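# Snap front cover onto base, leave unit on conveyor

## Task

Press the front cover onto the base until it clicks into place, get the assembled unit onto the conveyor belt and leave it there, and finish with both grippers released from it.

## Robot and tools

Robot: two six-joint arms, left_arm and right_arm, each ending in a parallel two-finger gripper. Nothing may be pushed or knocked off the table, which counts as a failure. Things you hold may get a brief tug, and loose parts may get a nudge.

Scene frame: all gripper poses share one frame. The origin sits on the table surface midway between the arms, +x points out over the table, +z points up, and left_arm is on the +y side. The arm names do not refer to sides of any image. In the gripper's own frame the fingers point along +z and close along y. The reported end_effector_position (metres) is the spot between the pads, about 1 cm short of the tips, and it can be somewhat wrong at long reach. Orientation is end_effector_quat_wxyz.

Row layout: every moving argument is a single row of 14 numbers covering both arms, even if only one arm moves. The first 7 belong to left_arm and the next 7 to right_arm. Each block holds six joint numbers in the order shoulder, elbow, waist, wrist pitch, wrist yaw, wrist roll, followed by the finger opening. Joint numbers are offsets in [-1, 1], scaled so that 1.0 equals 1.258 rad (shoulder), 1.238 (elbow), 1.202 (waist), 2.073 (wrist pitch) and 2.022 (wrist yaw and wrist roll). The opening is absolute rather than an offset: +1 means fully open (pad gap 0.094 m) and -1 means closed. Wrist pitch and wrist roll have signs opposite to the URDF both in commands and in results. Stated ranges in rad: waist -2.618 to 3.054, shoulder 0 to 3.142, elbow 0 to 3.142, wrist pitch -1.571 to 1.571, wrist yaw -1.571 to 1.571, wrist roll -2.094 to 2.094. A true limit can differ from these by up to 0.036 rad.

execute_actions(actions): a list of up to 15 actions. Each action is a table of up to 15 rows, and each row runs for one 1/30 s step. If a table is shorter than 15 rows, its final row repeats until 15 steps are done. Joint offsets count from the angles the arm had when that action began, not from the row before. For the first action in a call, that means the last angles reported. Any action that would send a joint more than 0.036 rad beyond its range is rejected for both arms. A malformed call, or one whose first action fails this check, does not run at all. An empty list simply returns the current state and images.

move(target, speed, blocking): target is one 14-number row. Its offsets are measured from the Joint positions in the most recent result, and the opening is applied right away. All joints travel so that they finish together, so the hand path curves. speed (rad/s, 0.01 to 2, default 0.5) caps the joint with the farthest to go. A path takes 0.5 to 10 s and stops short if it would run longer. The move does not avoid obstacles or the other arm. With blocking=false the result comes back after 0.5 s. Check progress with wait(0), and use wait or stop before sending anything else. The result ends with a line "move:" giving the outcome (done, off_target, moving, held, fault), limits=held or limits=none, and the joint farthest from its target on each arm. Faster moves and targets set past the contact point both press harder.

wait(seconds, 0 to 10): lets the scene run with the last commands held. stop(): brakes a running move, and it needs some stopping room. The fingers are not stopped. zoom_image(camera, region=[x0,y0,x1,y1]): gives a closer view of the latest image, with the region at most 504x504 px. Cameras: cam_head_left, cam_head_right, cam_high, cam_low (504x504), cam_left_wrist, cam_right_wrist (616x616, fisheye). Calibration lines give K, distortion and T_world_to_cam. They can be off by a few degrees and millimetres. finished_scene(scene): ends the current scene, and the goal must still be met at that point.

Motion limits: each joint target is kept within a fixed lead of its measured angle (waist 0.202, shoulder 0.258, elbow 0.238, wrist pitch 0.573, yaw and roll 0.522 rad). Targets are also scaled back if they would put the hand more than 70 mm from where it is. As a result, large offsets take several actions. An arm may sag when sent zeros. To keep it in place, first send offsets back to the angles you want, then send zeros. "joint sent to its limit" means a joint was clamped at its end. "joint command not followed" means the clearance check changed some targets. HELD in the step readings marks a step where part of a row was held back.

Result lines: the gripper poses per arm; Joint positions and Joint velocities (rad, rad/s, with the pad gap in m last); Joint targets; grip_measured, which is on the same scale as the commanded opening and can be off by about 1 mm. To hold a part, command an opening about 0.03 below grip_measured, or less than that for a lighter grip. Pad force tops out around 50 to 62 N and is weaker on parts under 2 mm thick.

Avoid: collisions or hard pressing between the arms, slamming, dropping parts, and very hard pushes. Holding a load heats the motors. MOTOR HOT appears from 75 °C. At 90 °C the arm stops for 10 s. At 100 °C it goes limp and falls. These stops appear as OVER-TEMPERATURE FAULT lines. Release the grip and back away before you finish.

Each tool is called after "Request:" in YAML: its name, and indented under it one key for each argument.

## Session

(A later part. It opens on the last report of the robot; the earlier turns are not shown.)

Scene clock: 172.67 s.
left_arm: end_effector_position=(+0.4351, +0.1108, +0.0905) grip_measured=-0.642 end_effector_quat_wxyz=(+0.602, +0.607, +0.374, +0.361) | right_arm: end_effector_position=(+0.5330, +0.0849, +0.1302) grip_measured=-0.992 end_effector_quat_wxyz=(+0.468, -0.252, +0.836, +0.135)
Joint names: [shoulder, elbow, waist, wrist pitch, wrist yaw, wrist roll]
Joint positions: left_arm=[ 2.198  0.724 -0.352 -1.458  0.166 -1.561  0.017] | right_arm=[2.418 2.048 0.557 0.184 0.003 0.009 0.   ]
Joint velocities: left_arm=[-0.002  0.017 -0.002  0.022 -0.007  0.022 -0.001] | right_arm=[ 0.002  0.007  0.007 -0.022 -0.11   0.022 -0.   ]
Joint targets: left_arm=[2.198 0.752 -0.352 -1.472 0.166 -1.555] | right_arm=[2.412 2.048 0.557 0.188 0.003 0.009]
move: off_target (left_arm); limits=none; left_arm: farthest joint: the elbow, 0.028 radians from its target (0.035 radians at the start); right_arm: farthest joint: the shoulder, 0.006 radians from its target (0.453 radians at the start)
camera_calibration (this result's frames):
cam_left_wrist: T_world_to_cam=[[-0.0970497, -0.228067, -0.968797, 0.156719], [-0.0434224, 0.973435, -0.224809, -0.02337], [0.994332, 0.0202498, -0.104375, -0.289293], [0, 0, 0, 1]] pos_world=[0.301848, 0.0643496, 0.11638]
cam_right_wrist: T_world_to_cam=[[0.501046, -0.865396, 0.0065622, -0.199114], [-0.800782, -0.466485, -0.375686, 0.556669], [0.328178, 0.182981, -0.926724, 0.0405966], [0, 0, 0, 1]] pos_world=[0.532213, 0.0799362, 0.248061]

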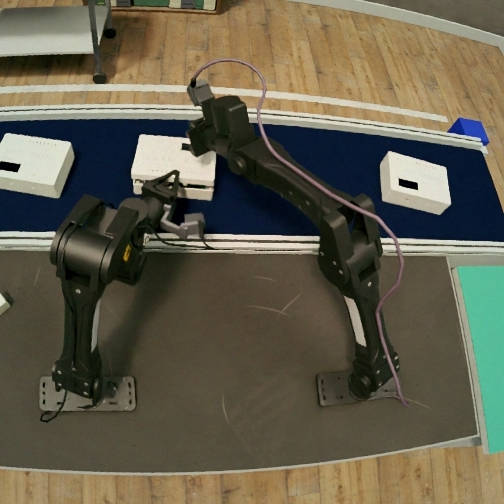

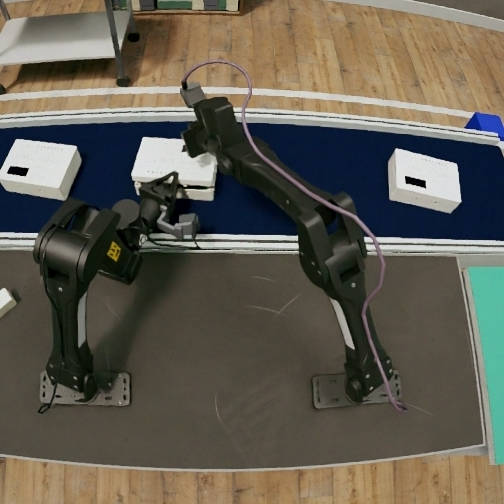

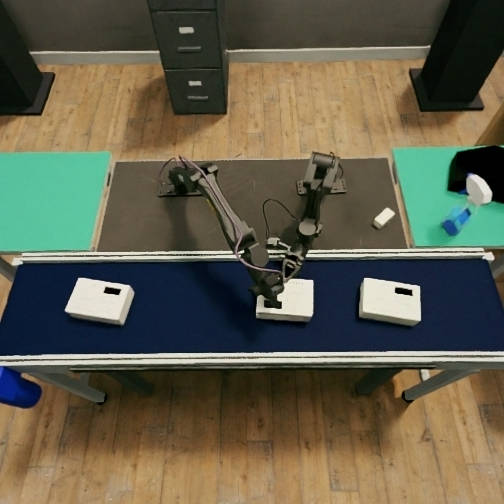

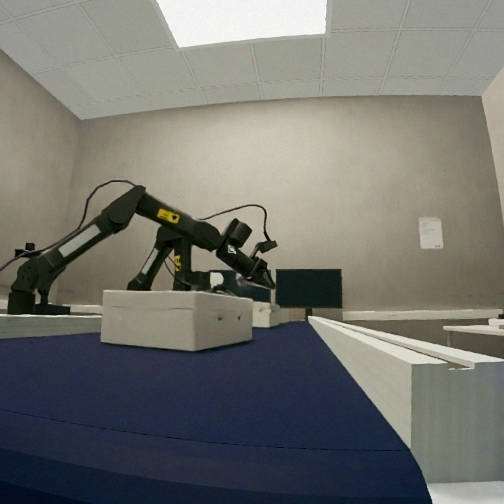

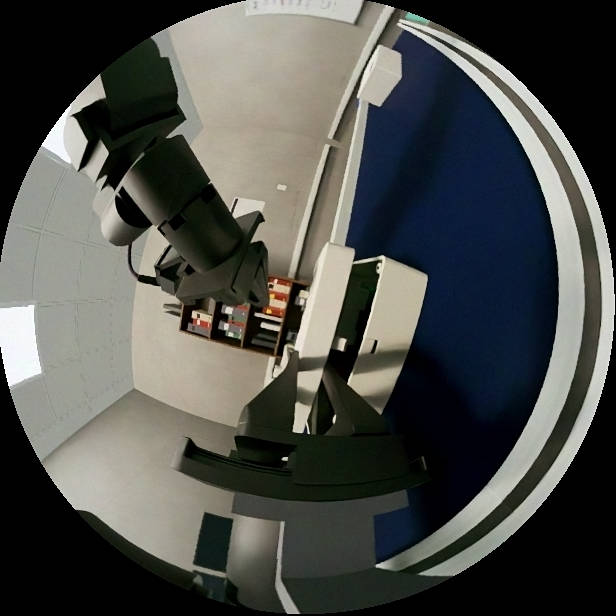

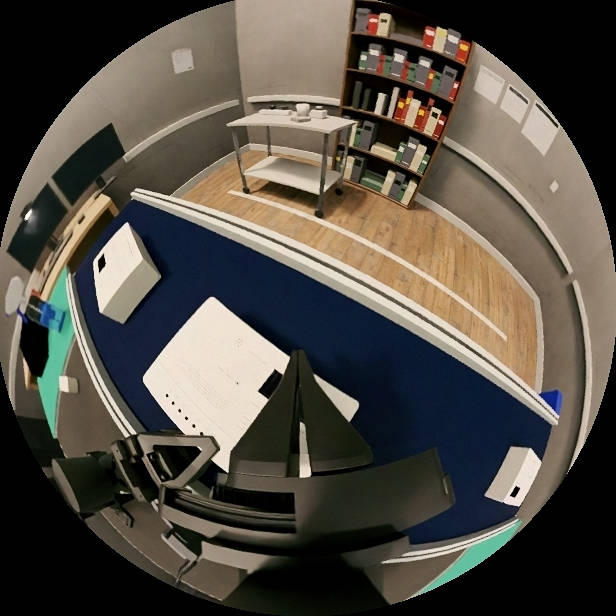

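Request:
move:
  target: [0,0,0,-0.01,0,0,-0.7, 0.085,0,0.045,0,0,0,-1]
  speed: 0.08

Request:
move:
  target: [-0.1,-0.12,0,-0.01,0,0,-0.5, 0.03,0,0,0,0,0,-1]
  speed: 0.08

Request:
zoom_image:
  camera: "cam_head_left"
  region: [115,125,235,215]

Request:
zoom_image:
  camera: "cam_high"
  region: [230,250,340,335]

Scene clock: 181.07 s.
left_arm: end_effector_position=(+0.4351, +0.1108, +0.0896) grip_measured=-0.642 end_effector_quat_wxyz=(+0.598, +0.610, +0.371, +0.364) | right_arm: end_effector_position=(+0.5198, +0.1099, +0.0856) grip_measured=-0.992 end_effector_quat_wxyz=(+0.445, -0.273, +0.841, +0.139)
Joint names: [shoulder, elbow, waist, wrist pitch, wrist yaw, wrist roll]
Joint positions: left_arm=[ 2.198  0.724 -0.352 -1.455  0.166 -1.574  0.017] | right_arm=[2.495 2.048 0.599 0.154 0.003 0.009 0.   ]
Joint velocities: left_arm=[-0.002 -0.002 -0.017  0.007  0.007  0.051 -0.001] | right_arm=[-0.027 -0.012  0.007  0.007  0.051 -0.051 -0.001]
Joint targets: left_arm=[2.198 0.724 -0.352 -1.479 0.166 -1.561] | right_arm=[2.525 2.048 0.612 0.184 0.003 0.009]
move: off_target (left_arm, right_arm); limits=none; left_arm: farthest joint: the wrist pitch, 0.024 radians from its target (0.021 radians at the start); right_arm: farthest joint: the shoulder, 0.030 radians from its target (0.107 radians at the start)
camera_calibration (this result's frames):
cam_left_wrist: T_world_to_cam=[[-0.0941354, -0.215192, -0.972024, 0.153494], [-0.0425247, 0.976338, -0.212029, -0.0254229], [0.994651, 0.0213757, -0.101059, -0.289927], [0, 0, 0, 1]] pos_world=[0.301745, 0.0640495, 0.11451]
cam_right_wrist: T_world_to_cam=[[0.536563, -0.843812, 0.00904498, -0.191653], [-0.79441, -0.508706, -0.33186, 0.538604], [0.284628, 0.170878, -0.943285, 0.0243149], [0, 0, 0, 1]] pos_world=[0.523786, 0.108117, 0.20341]

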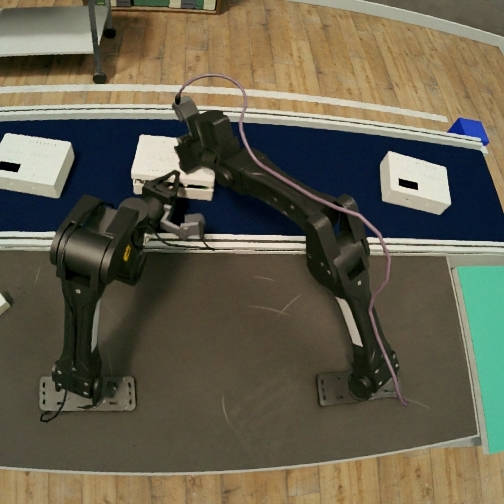

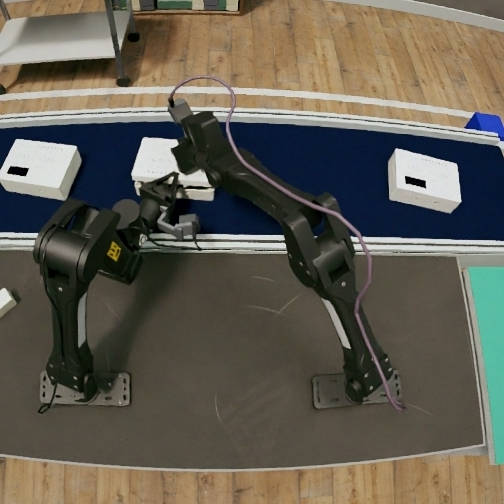

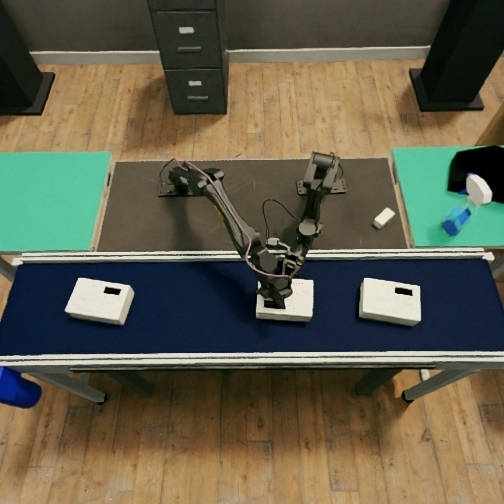

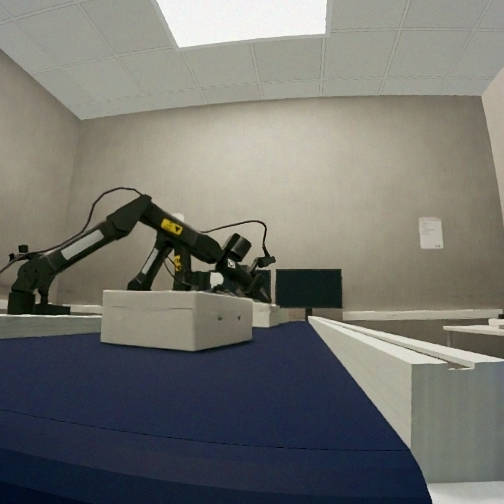

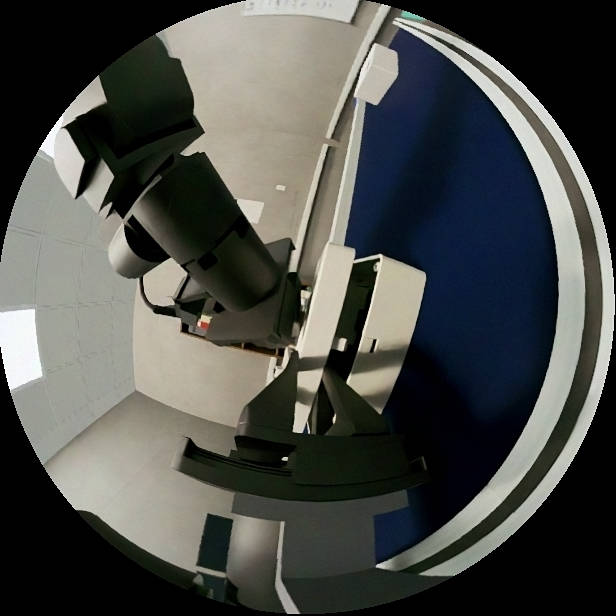

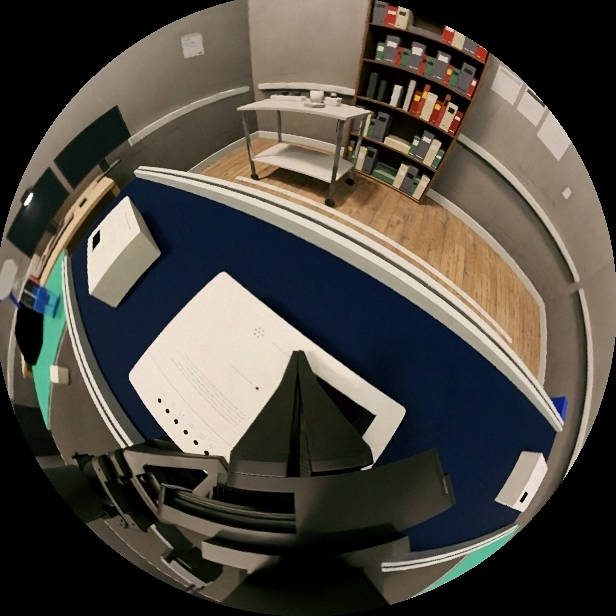

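Scene clock: 183.27 s.
left_arm: end_effector_position=(+0.4054, +0.1204, +0.0935) grip_measured=-0.503 end_effector_quat_wxyz=(+0.589, +0.619, +0.377, +0.357) | right_arm: end_effector_position=(+0.5223, +0.1116, +0.0841) grip_measured=-0.992 end_effector_quat_wxyz=(+0.451, -0.272, +0.838, +0.141)
Joint names: [shoulder, elbow, waist, wrist pitch, wrist yaw, wrist roll]
Joint positions: left_arm=[ 2.096  0.587 -0.352 -1.457  0.166 -1.578  0.023] | right_arm=[2.504 2.048 0.599 0.13  0.003 0.009 0.   ]
Joint velocities: left_arm=[-0.002 -0.012 -0.022 -0.066 -0.007  0.007  0.   ] | right_arm=[-0.007 -0.007  0.002 -0.007  0.066  0.051 -0.   ]
Joint targets: left_arm=[2.072 0.575 -0.352 -1.476 0.166 -1.574] | right_arm=[2.533 2.048 0.599 0.154 0.003 0.009]
move: off_target (left_arm, right_arm); limits=none; left_arm: farthest joint: the shoulder, 0.024 radians from its target (0.126 radians at the start); right_arm: farthest joint: the shoulder, 0.028 radians from its target (0.038 radians at the start)
camera_calibration (this result's frames):
cam_left_wrist: T_world_to_cam=[[-0.122963, -0.202412, -0.97155, 0.166583], [-0.048481, 0.979036, -0.197836, -0.0344631], [0.991226, 0.0227753, -0.130198, -0.256325], [0, 0, 0, 1]] pos_world=[0.272889, 0.0732968, 0.121652]
cam_right_wrist: T_world_to_cam=[[0.536463, -0.843883, 0.00829997, -0.191361], [-0.790519, -0.505933, -0.345124, 0.53969], [0.295444, 0.178585, -0.93852, 0.0150447], [0, 0, 0, 1]] pos_world=[0.524849, 0.108874, 0.201968]

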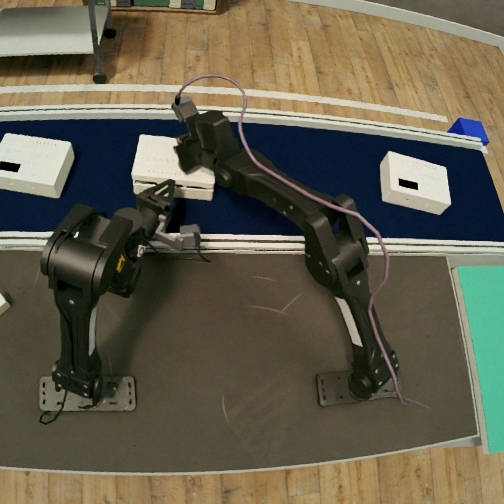

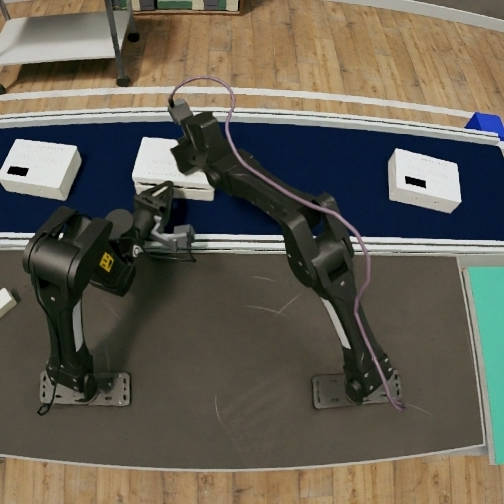

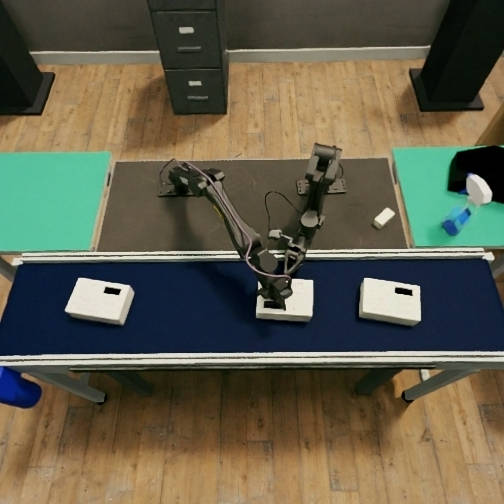

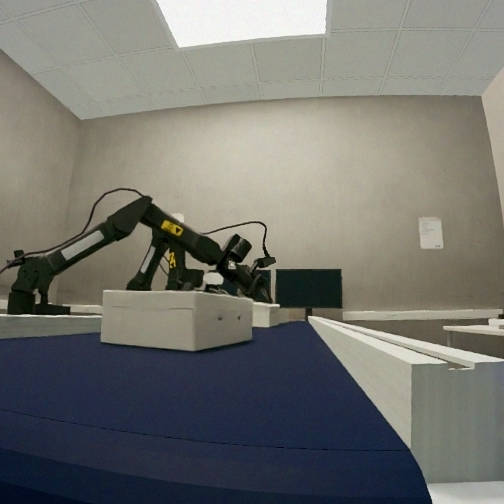

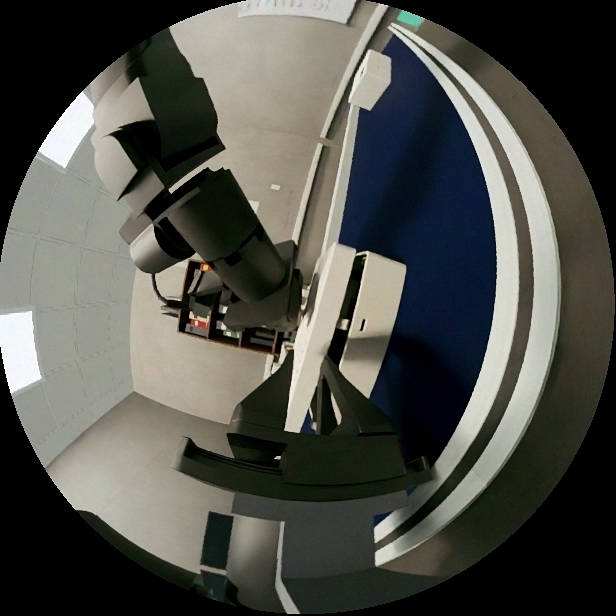

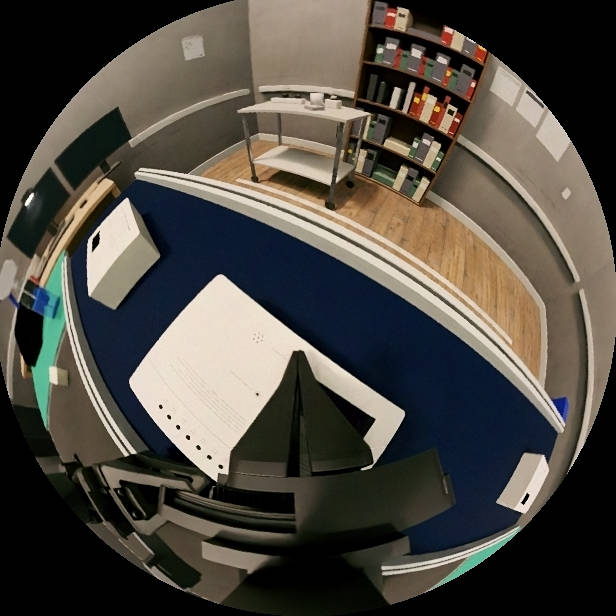

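Region (115, 125, 235, 215) of cam_head_left's 504x504 image, scaled by 4.200, with more detail than that image has; it fills the top 378 rows of this view, and the rest is white.

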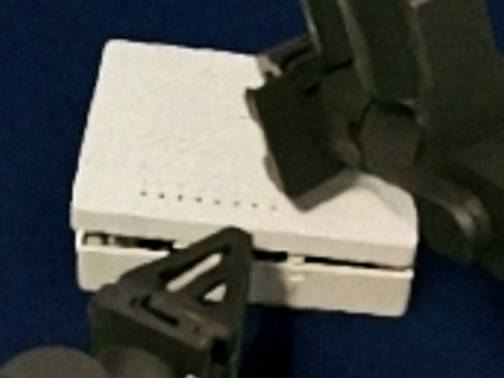

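Region (230, 250, 340, 335) of cam_high's 504x504 image, scaled by 4.582, with more detail than that image has; it fills the top 389 rows of this view, and the rest is white.

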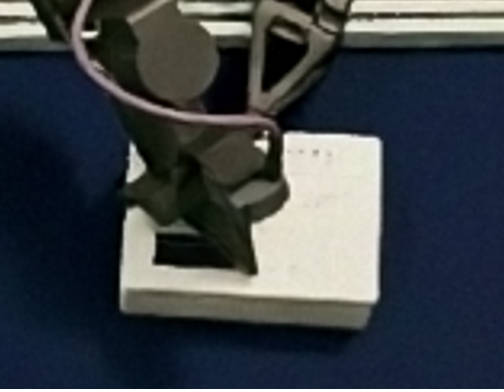

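Request:
move:
  target: [0,0,0,0,0,0,-0.5, -0.6,-0.3,-0.4,0.2,0,0,-1]
  speed: 0.7

Request:
move:
  target: [-0.35,0.55,0,0.75,-0.082,0.78,-1, 0,0,-0.2,0,0,0,-1]
  speed: 0.9

Request:
move:
  target: [0.52,0.91,-0.03,0.51,0,0,-1, 0,0,0,0,0,0,-1]
  speed: 0.8

Scene clock: 194.77 s.
left_arm: end_effector_position=(+0.4054, +0.1204, +0.0935) grip_measured=-0.503 end_effector_quat_wxyz=(+0.588, +0.620, +0.376, +0.358) | right_arm: end_effector_position=(+0.4811, -0.2151, +0.2849) grip_measured=-0.992 end_effector_quat_wxyz=(+0.470, -0.064, +0.880, +0.029)
Joint names: [shoulder, elbow, waist, wrist pitch, wrist yaw, wrist roll]
Joint positions: left_arm=[ 2.096  0.587 -0.352 -1.457  0.166 -1.581  0.023] | right_arm=[1.75  1.687 0.116 0.527 0.002 0.009 0.   ]
Joint velocities: left_arm=[-0.012  0.017 -0.027 -0.037 -0.007  0.007 -0.001] | right_arm=[-0.012  0.002 -0.002 -0.022 -0.066 -0.007 -0.   ]
Joint targets: left_arm=[2.096 0.587 -0.352 -1.457 0.166 -1.578] | right_arm=[1.750 1.677 0.118 0.545 0.003 0.009]
move: done; limits=none; left_arm: farthest joint: the wrist roll, 0.003 radians from its target (0.000 radians at the start); right_arm: farthest joint: the wrist pitch, 0.017 radians from its target (0.414 radians at the start)
camera_calibration (this result's frames):
cam_left_wrist: T_world_to_cam=[[-0.12163, -0.199764, -0.972266, 0.16579], [-0.048052, 0.979575, -0.195254, -0.0349431], [0.991412, 0.0229706, -0.128744, -0.25656], [0, 0, 0, 1]] pos_world=[0.272843, 0.0732416, 0.121339]
cam_right_wrist: T_world_to_cam=[[0.0839365, -0.996437, 0.00824945, -0.261694], [-0.936051, -0.0816832, -0.342252, 0.571555], [0.341707, 0.0210055, -0.939572, 0.218127], [0, 0, 0, 1]] pos_world=[0.482435, -0.218657, 0.40272]

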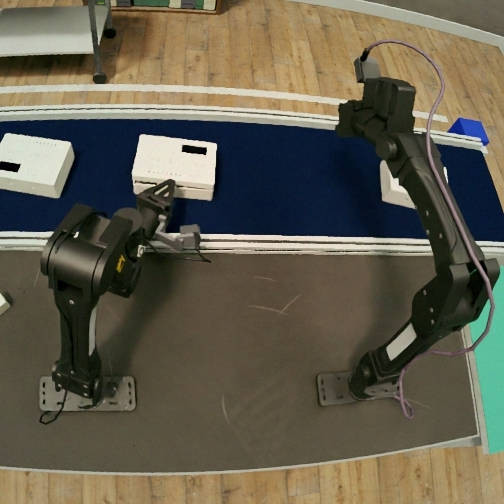

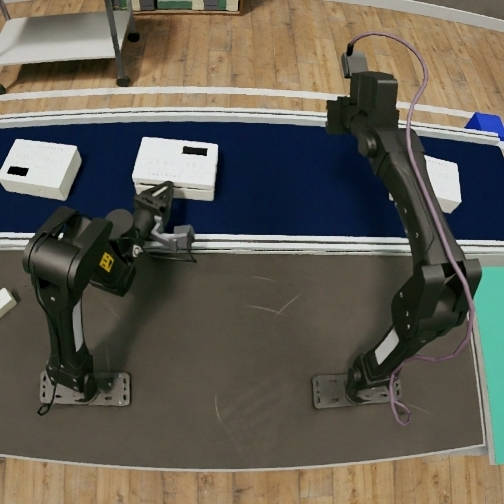

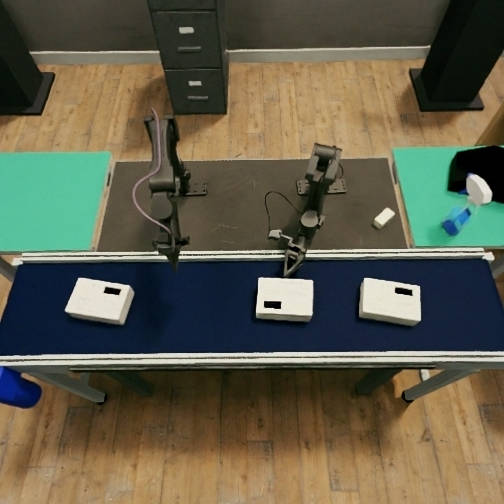

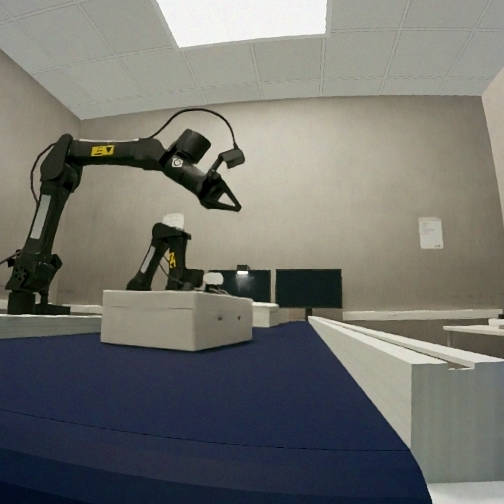

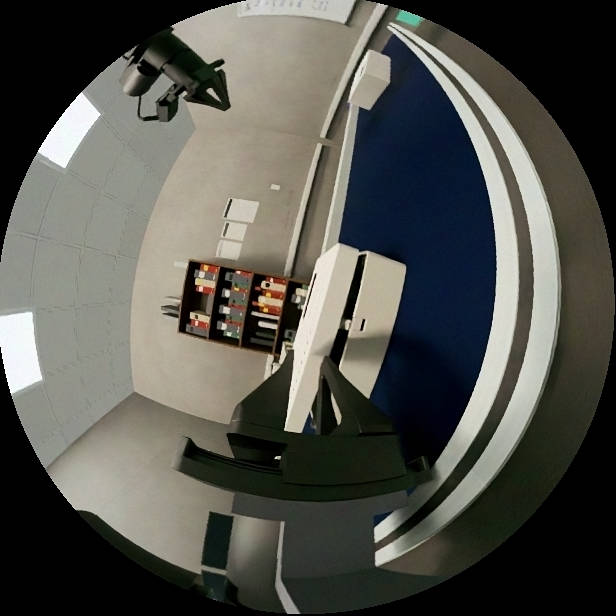

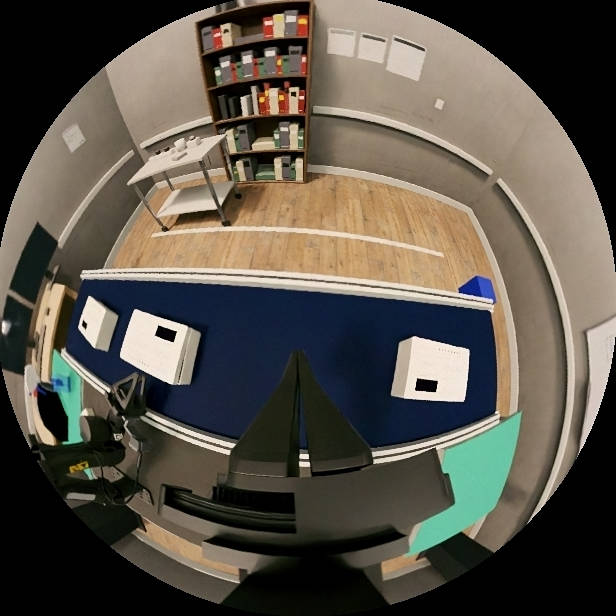

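Scene clock: 197.43 s.
left_arm: end_effector_position=(+0.4487, +0.1350, +0.2096) grip_measured=-0.983 end_effector_quat_wxyz=(+0.493, +0.141, +0.855, -0.081) | right_arm: end_effector_position=(+0.4836, -0.3366, +0.2849) grip_measured=-0.992 end_effector_quat_wxyz=(+0.471, +0.039, +0.881, -0.026)
Joint names: [shoulder, elbow, waist, wrist pitch, wrist yaw, wrist roll]
Joint positions: left_arm=[ 1.673  1.245 -0.352  0.095  0.012 -0.008  0.001] | right_arm=[ 1.75   1.687 -0.117  0.527  0.002  0.009  0.   ]
Joint velocities: left_arm=[ 0.002 -0.002 -0.007 -0.051 -0.007 -0.007  0.   ] | right_arm=[ 0.012 -0.002 -0.012  0.037  0.037  0.007  0.   ]
Joint targets: left_arm=[1.656 1.268 -0.352 0.098 0.000 -0.004] | right_arm=[1.750 1.687 -0.124 0.527 0.002 0.009]
move: off_target (left_arm); limits=none; left_arm: farthest joint: the elbow, 0.023 radians from its target (0.681 radians at the start); right_arm: farthest joint: the waist, 0.007 radians from its target (0.240 radians at the start)
camera_calibration (this result's frames):
cam_left_wrist: T_world_to_cam=[[-0.173118, -0.96721, 0.185837, 0.170909], [-0.868576, 0.0609726, -0.49179, 0.52984], [0.464333, -0.246551, -0.850651, 0.139399], [0, 0, 0, 1]] pos_world=[0.425067, 0.167368, 0.347389]
cam_right_wrist: T_world_to_cam=[[-0.148864, -0.988823, 0.00824945, -0.267836], [-0.929554, 0.137086, -0.342252, 0.634501], [0.337296, -0.0586174, -0.939572, 0.195144], [0, 0, 0, 1]] pos_world=[0.484111, -0.340385, 0.40272]

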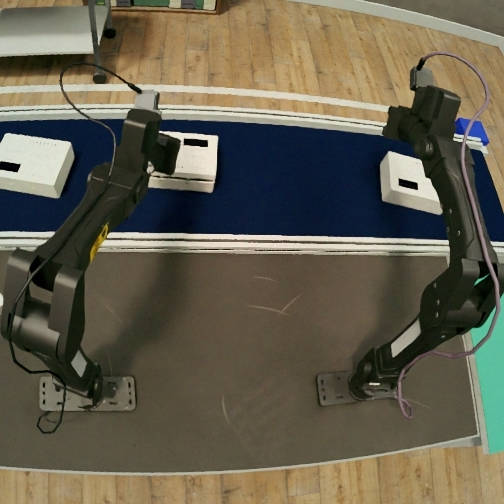

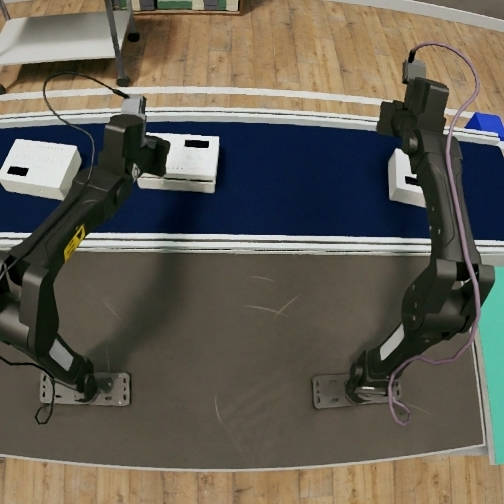

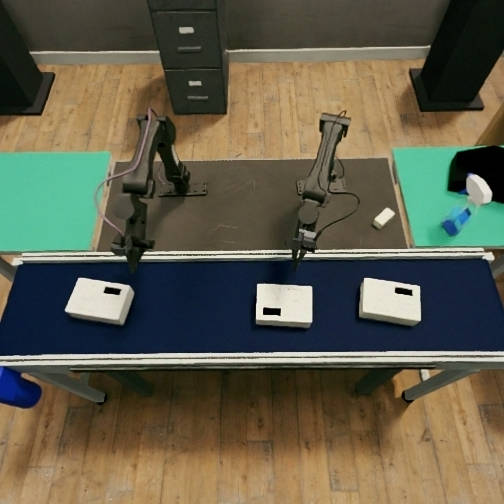

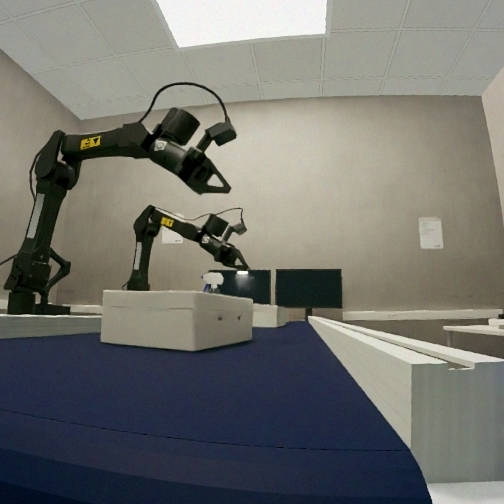

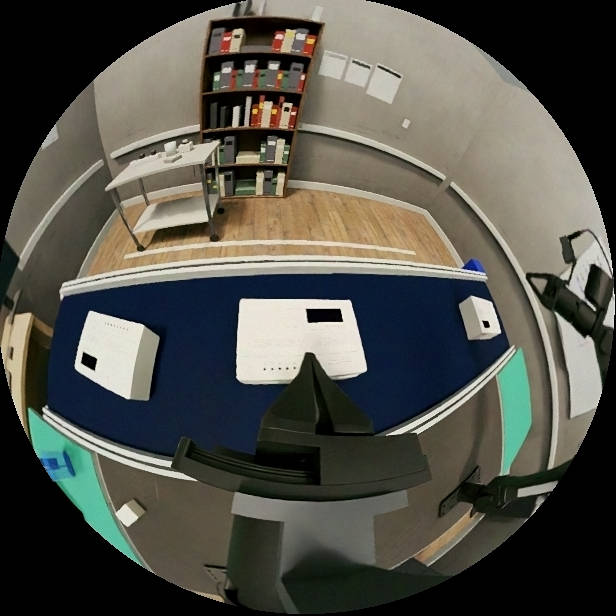

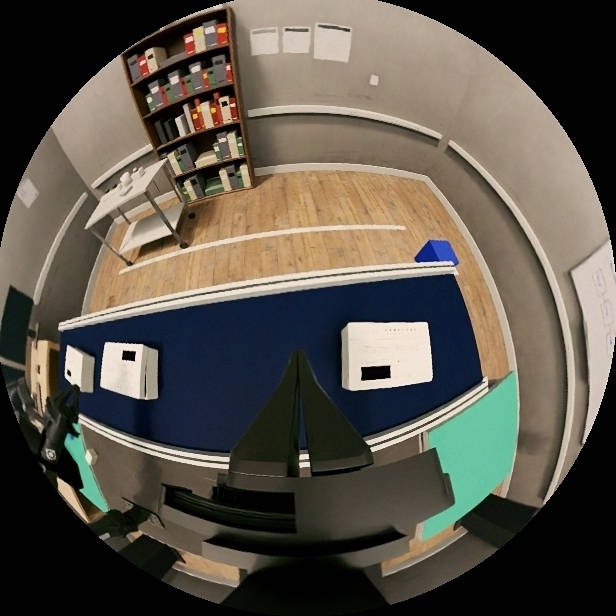

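Scene clock: 199.70 s.
left_arm: end_effector_position=(+0.4827, +0.1082, +0.1445) grip_measured=-0.983 end_effector_quat_wxyz=(+0.209, +0.170, +0.962, -0.041) | right_arm: end_effector_position=(+0.4836, -0.3366, +0.2849) grip_measured=-0.992 end_effector_quat_wxyz=(+0.471, +0.039, +0.881, -0.026)
Joint names: [shoulder, elbow, waist, wrist pitch, wrist yaw, wrist roll]
Joint positions: left_arm=[ 2.336  2.342 -0.38   1.147  0.012 -0.008  0.001] | right_arm=[ 1.75   1.687 -0.117  0.527  0.002  0.009  0.   ]
Joint velocities: left_arm=[-0.002  0.012 -0.007  0.037  0.022  0.037 -0.   ] | right_arm=[-0.017 -0.007  0.007  0.051 -0.051 -0.081 -0.001]
Joint targets: left_arm=[2.327 2.371 -0.388 1.152 0.012 -0.008] | right_arm=[1.750 1.687 -0.117 0.527 0.002 0.009]
move: off_target (left_arm); limits=none; left_arm: farthest joint: the elbow, 0.030 radians from its target (1.127 radians at the start); right_arm: farthest joint: the waist, 0.000 radians from its target (0.000 radians at the start)
camera_calibration (this result's frames):
cam_left_wrist: T_world_to_cam=[[-0.121285, -0.989809, 0.0746223, 0.156385], [-0.987852, 0.127719, 0.088519, 0.495475], [-0.0971476, -0.0629797, -0.993275, 0.333404], [0, 0, 0, 1]] pos_world=[0.540813, 0.112508, 0.275633]
cam_right_wrist: T_world_to_cam=[[-0.148864, -0.988823, 0.00824945, -0.267836], [-0.929554, 0.137086, -0.342252, 0.634501], [0.337296, -0.0586174, -0.939572, 0.195144], [0, 0, 0, 1]] pos_world=[0.484111, -0.340385, 0.40272]

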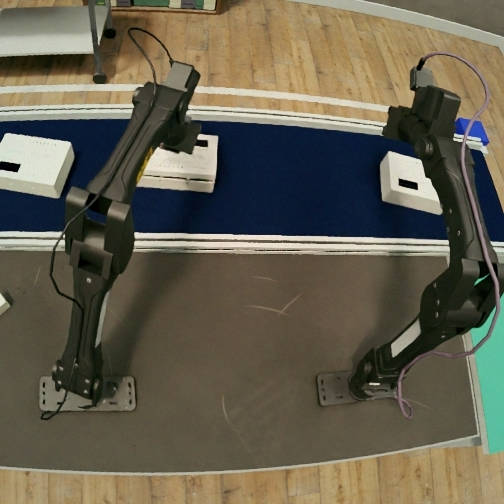

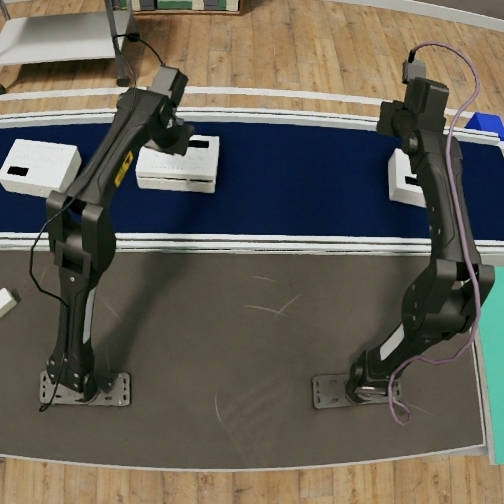

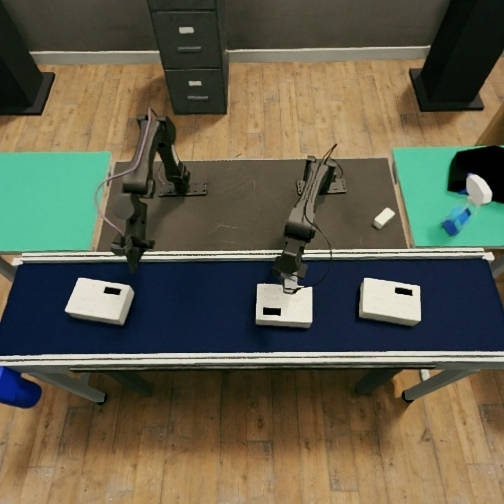

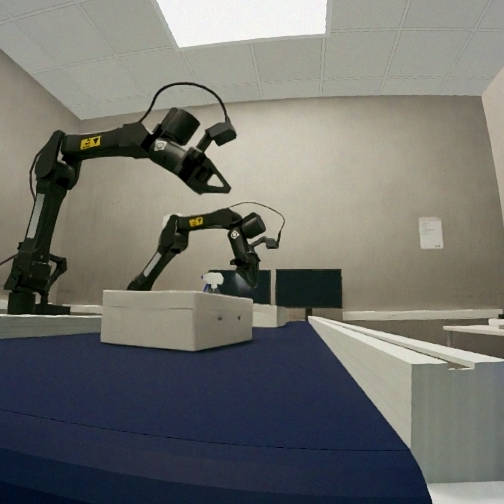

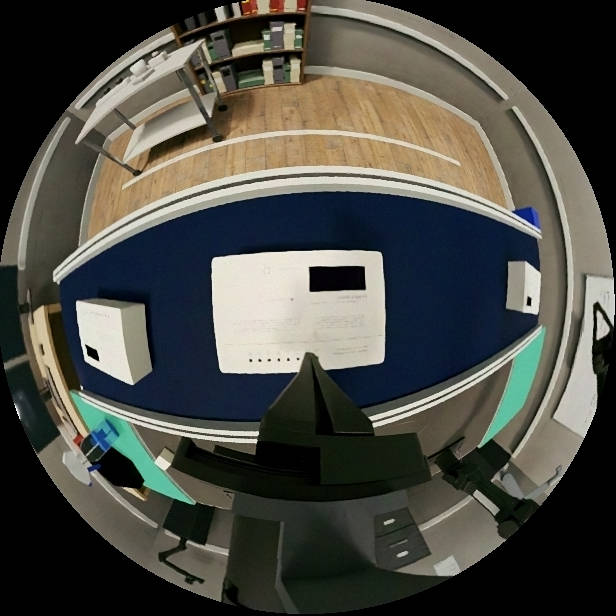

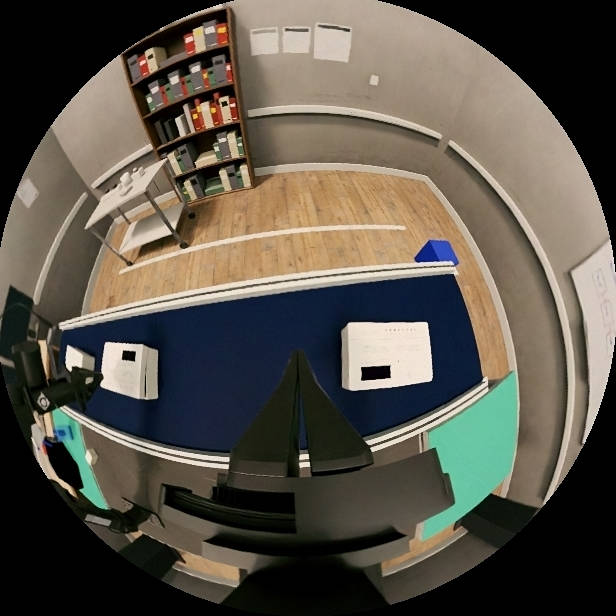

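Nudged the unit, but it's still aligned. Press.

Request:
move:
  target: [0.21,0,0.02,-0.04,0,0,-1, 0,0,0,0,0,0,-1]
  speed: 0.12

Request:
zoom_image:
  camera: "cam_head_right"
  region: [115,125,235,215]

Request:
zoom_image:
  camera: "cam_low"
  region: [230,280,310,335]

Scene clock: 207.93 s.
left_arm: end_effector_position=(+0.5237, +0.1013, +0.0869) grip_measured=-0.983 end_effector_quat_wxyz=(+0.226, +0.164, +0.959, -0.043) | right_arm: end_effector_position=(+0.4836, -0.3366, +0.2849) grip_measured=-0.992 end_effector_quat_wxyz=(+0.471, +0.039, +0.881, -0.026)
Joint names: [shoulder, elbow, waist, wrist pitch, wrist yaw, wrist roll]
Joint positions: left_arm=[ 2.492  2.374 -0.368  0.989  0.012 -0.008  0.001] | right_arm=[ 1.75   1.687 -0.117  0.527  0.002  0.009  0.   ]
Joint velocities: left_arm=[-0.022  0.007  0.007 -0.007 -0.022 -0.022  0.   ] | right_arm=[-0.012 -0.007 -0.002  0.037  0.051  0.051  0.   ]
Joint targets: left_arm=[2.596 2.343 -0.356 1.061 0.012 -0.008] | right_arm=[1.750 1.687 -0.117 0.527 0.002 0.009]
move: off_target (left_arm); limits=none; left_arm: farthest joint: the shoulder, 0.108 radians from its target (0.264 radians at the start); right_arm: farthest joint: the waist, 0.000 radians from its target (0.000 radians at the start)
camera_calibration (this result's frames):
cam_left_wrist: T_world_to_cam=[[-0.111799, -0.990329, 0.0821504, 0.153313], [-0.991711, 0.116458, 0.0542928, 0.548071], [-0.0633348, -0.0753996, -0.99514, 0.263465], [0, 0, 0, 1]] pos_world=[0.577354, 0.107868, 0.219833]
cam_right_wrist: T_world_to_cam=[[-0.148864, -0.988823, 0.00824945, -0.267836], [-0.929554, 0.137086, -0.342252, 0.634501], [0.337296, -0.0586174, -0.939572, 0.195144], [0, 0, 0, 1]] pos_world=[0.484111, -0.340385, 0.40272]

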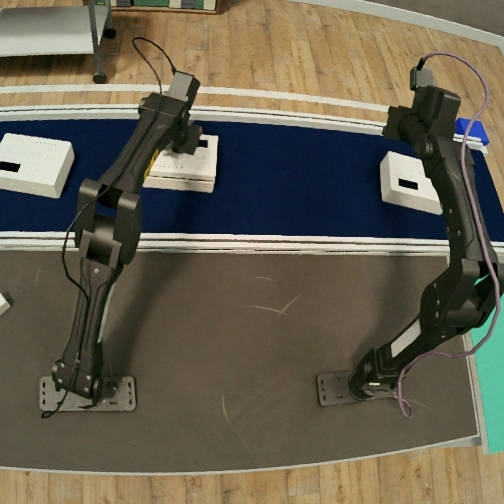

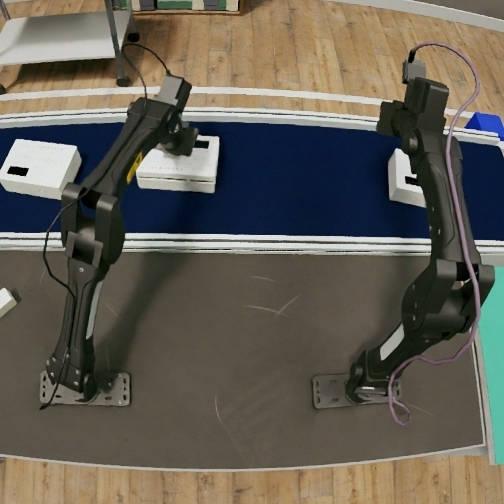

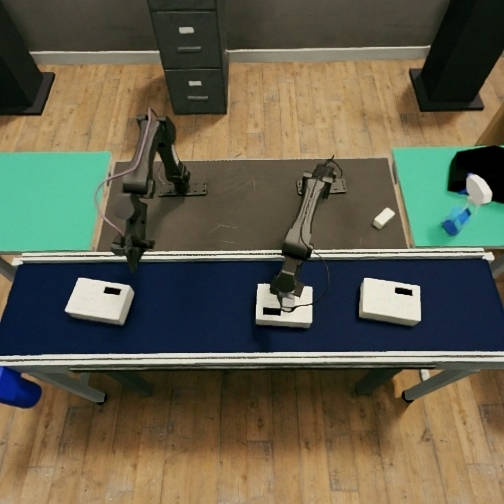

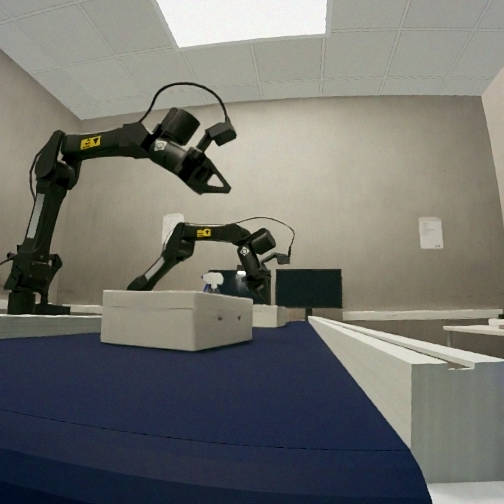

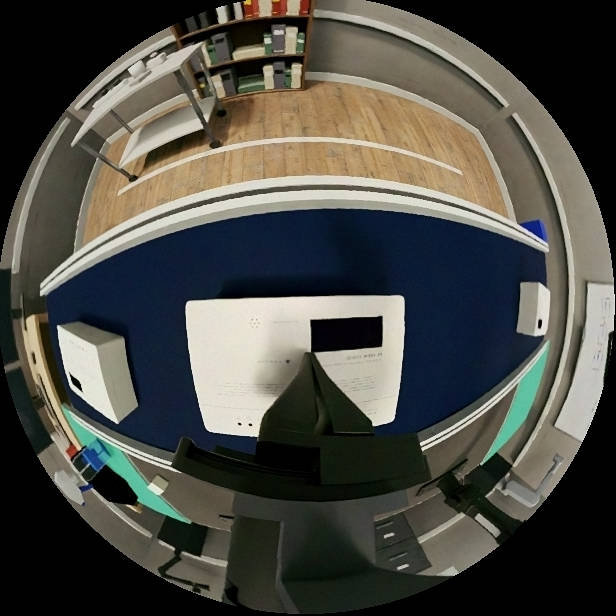

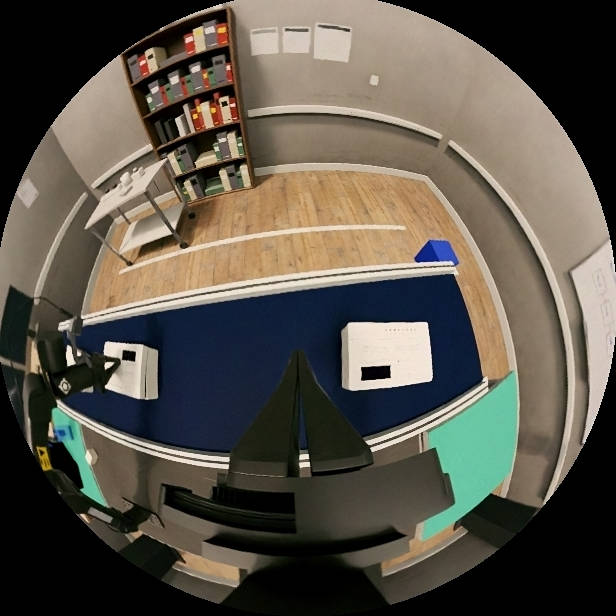

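Region (115, 125, 235, 215) of cam_head_right's 504x504 image, scaled by 4.200, with more detail than that image has; it fills the top 378 rows of this view, and the rest is white.

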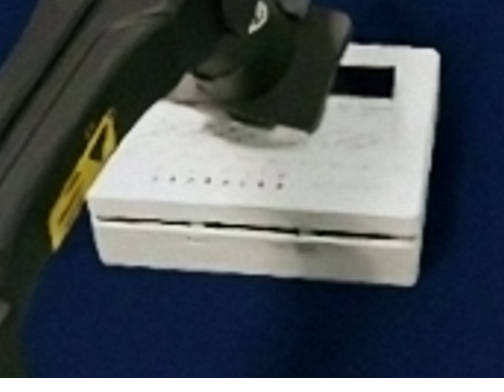

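Region (230, 280, 310, 335) of cam_low's 504x504 image, scaled by 6.300, with more detail than that image has; it fills the top 346 rows of this view, and the rest is white.

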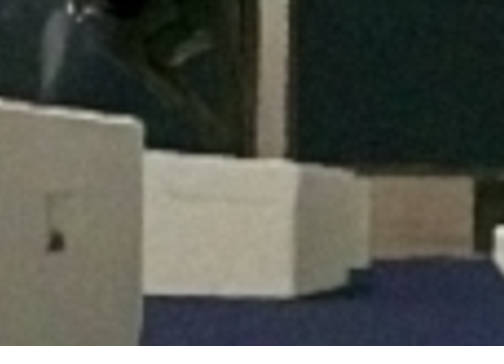

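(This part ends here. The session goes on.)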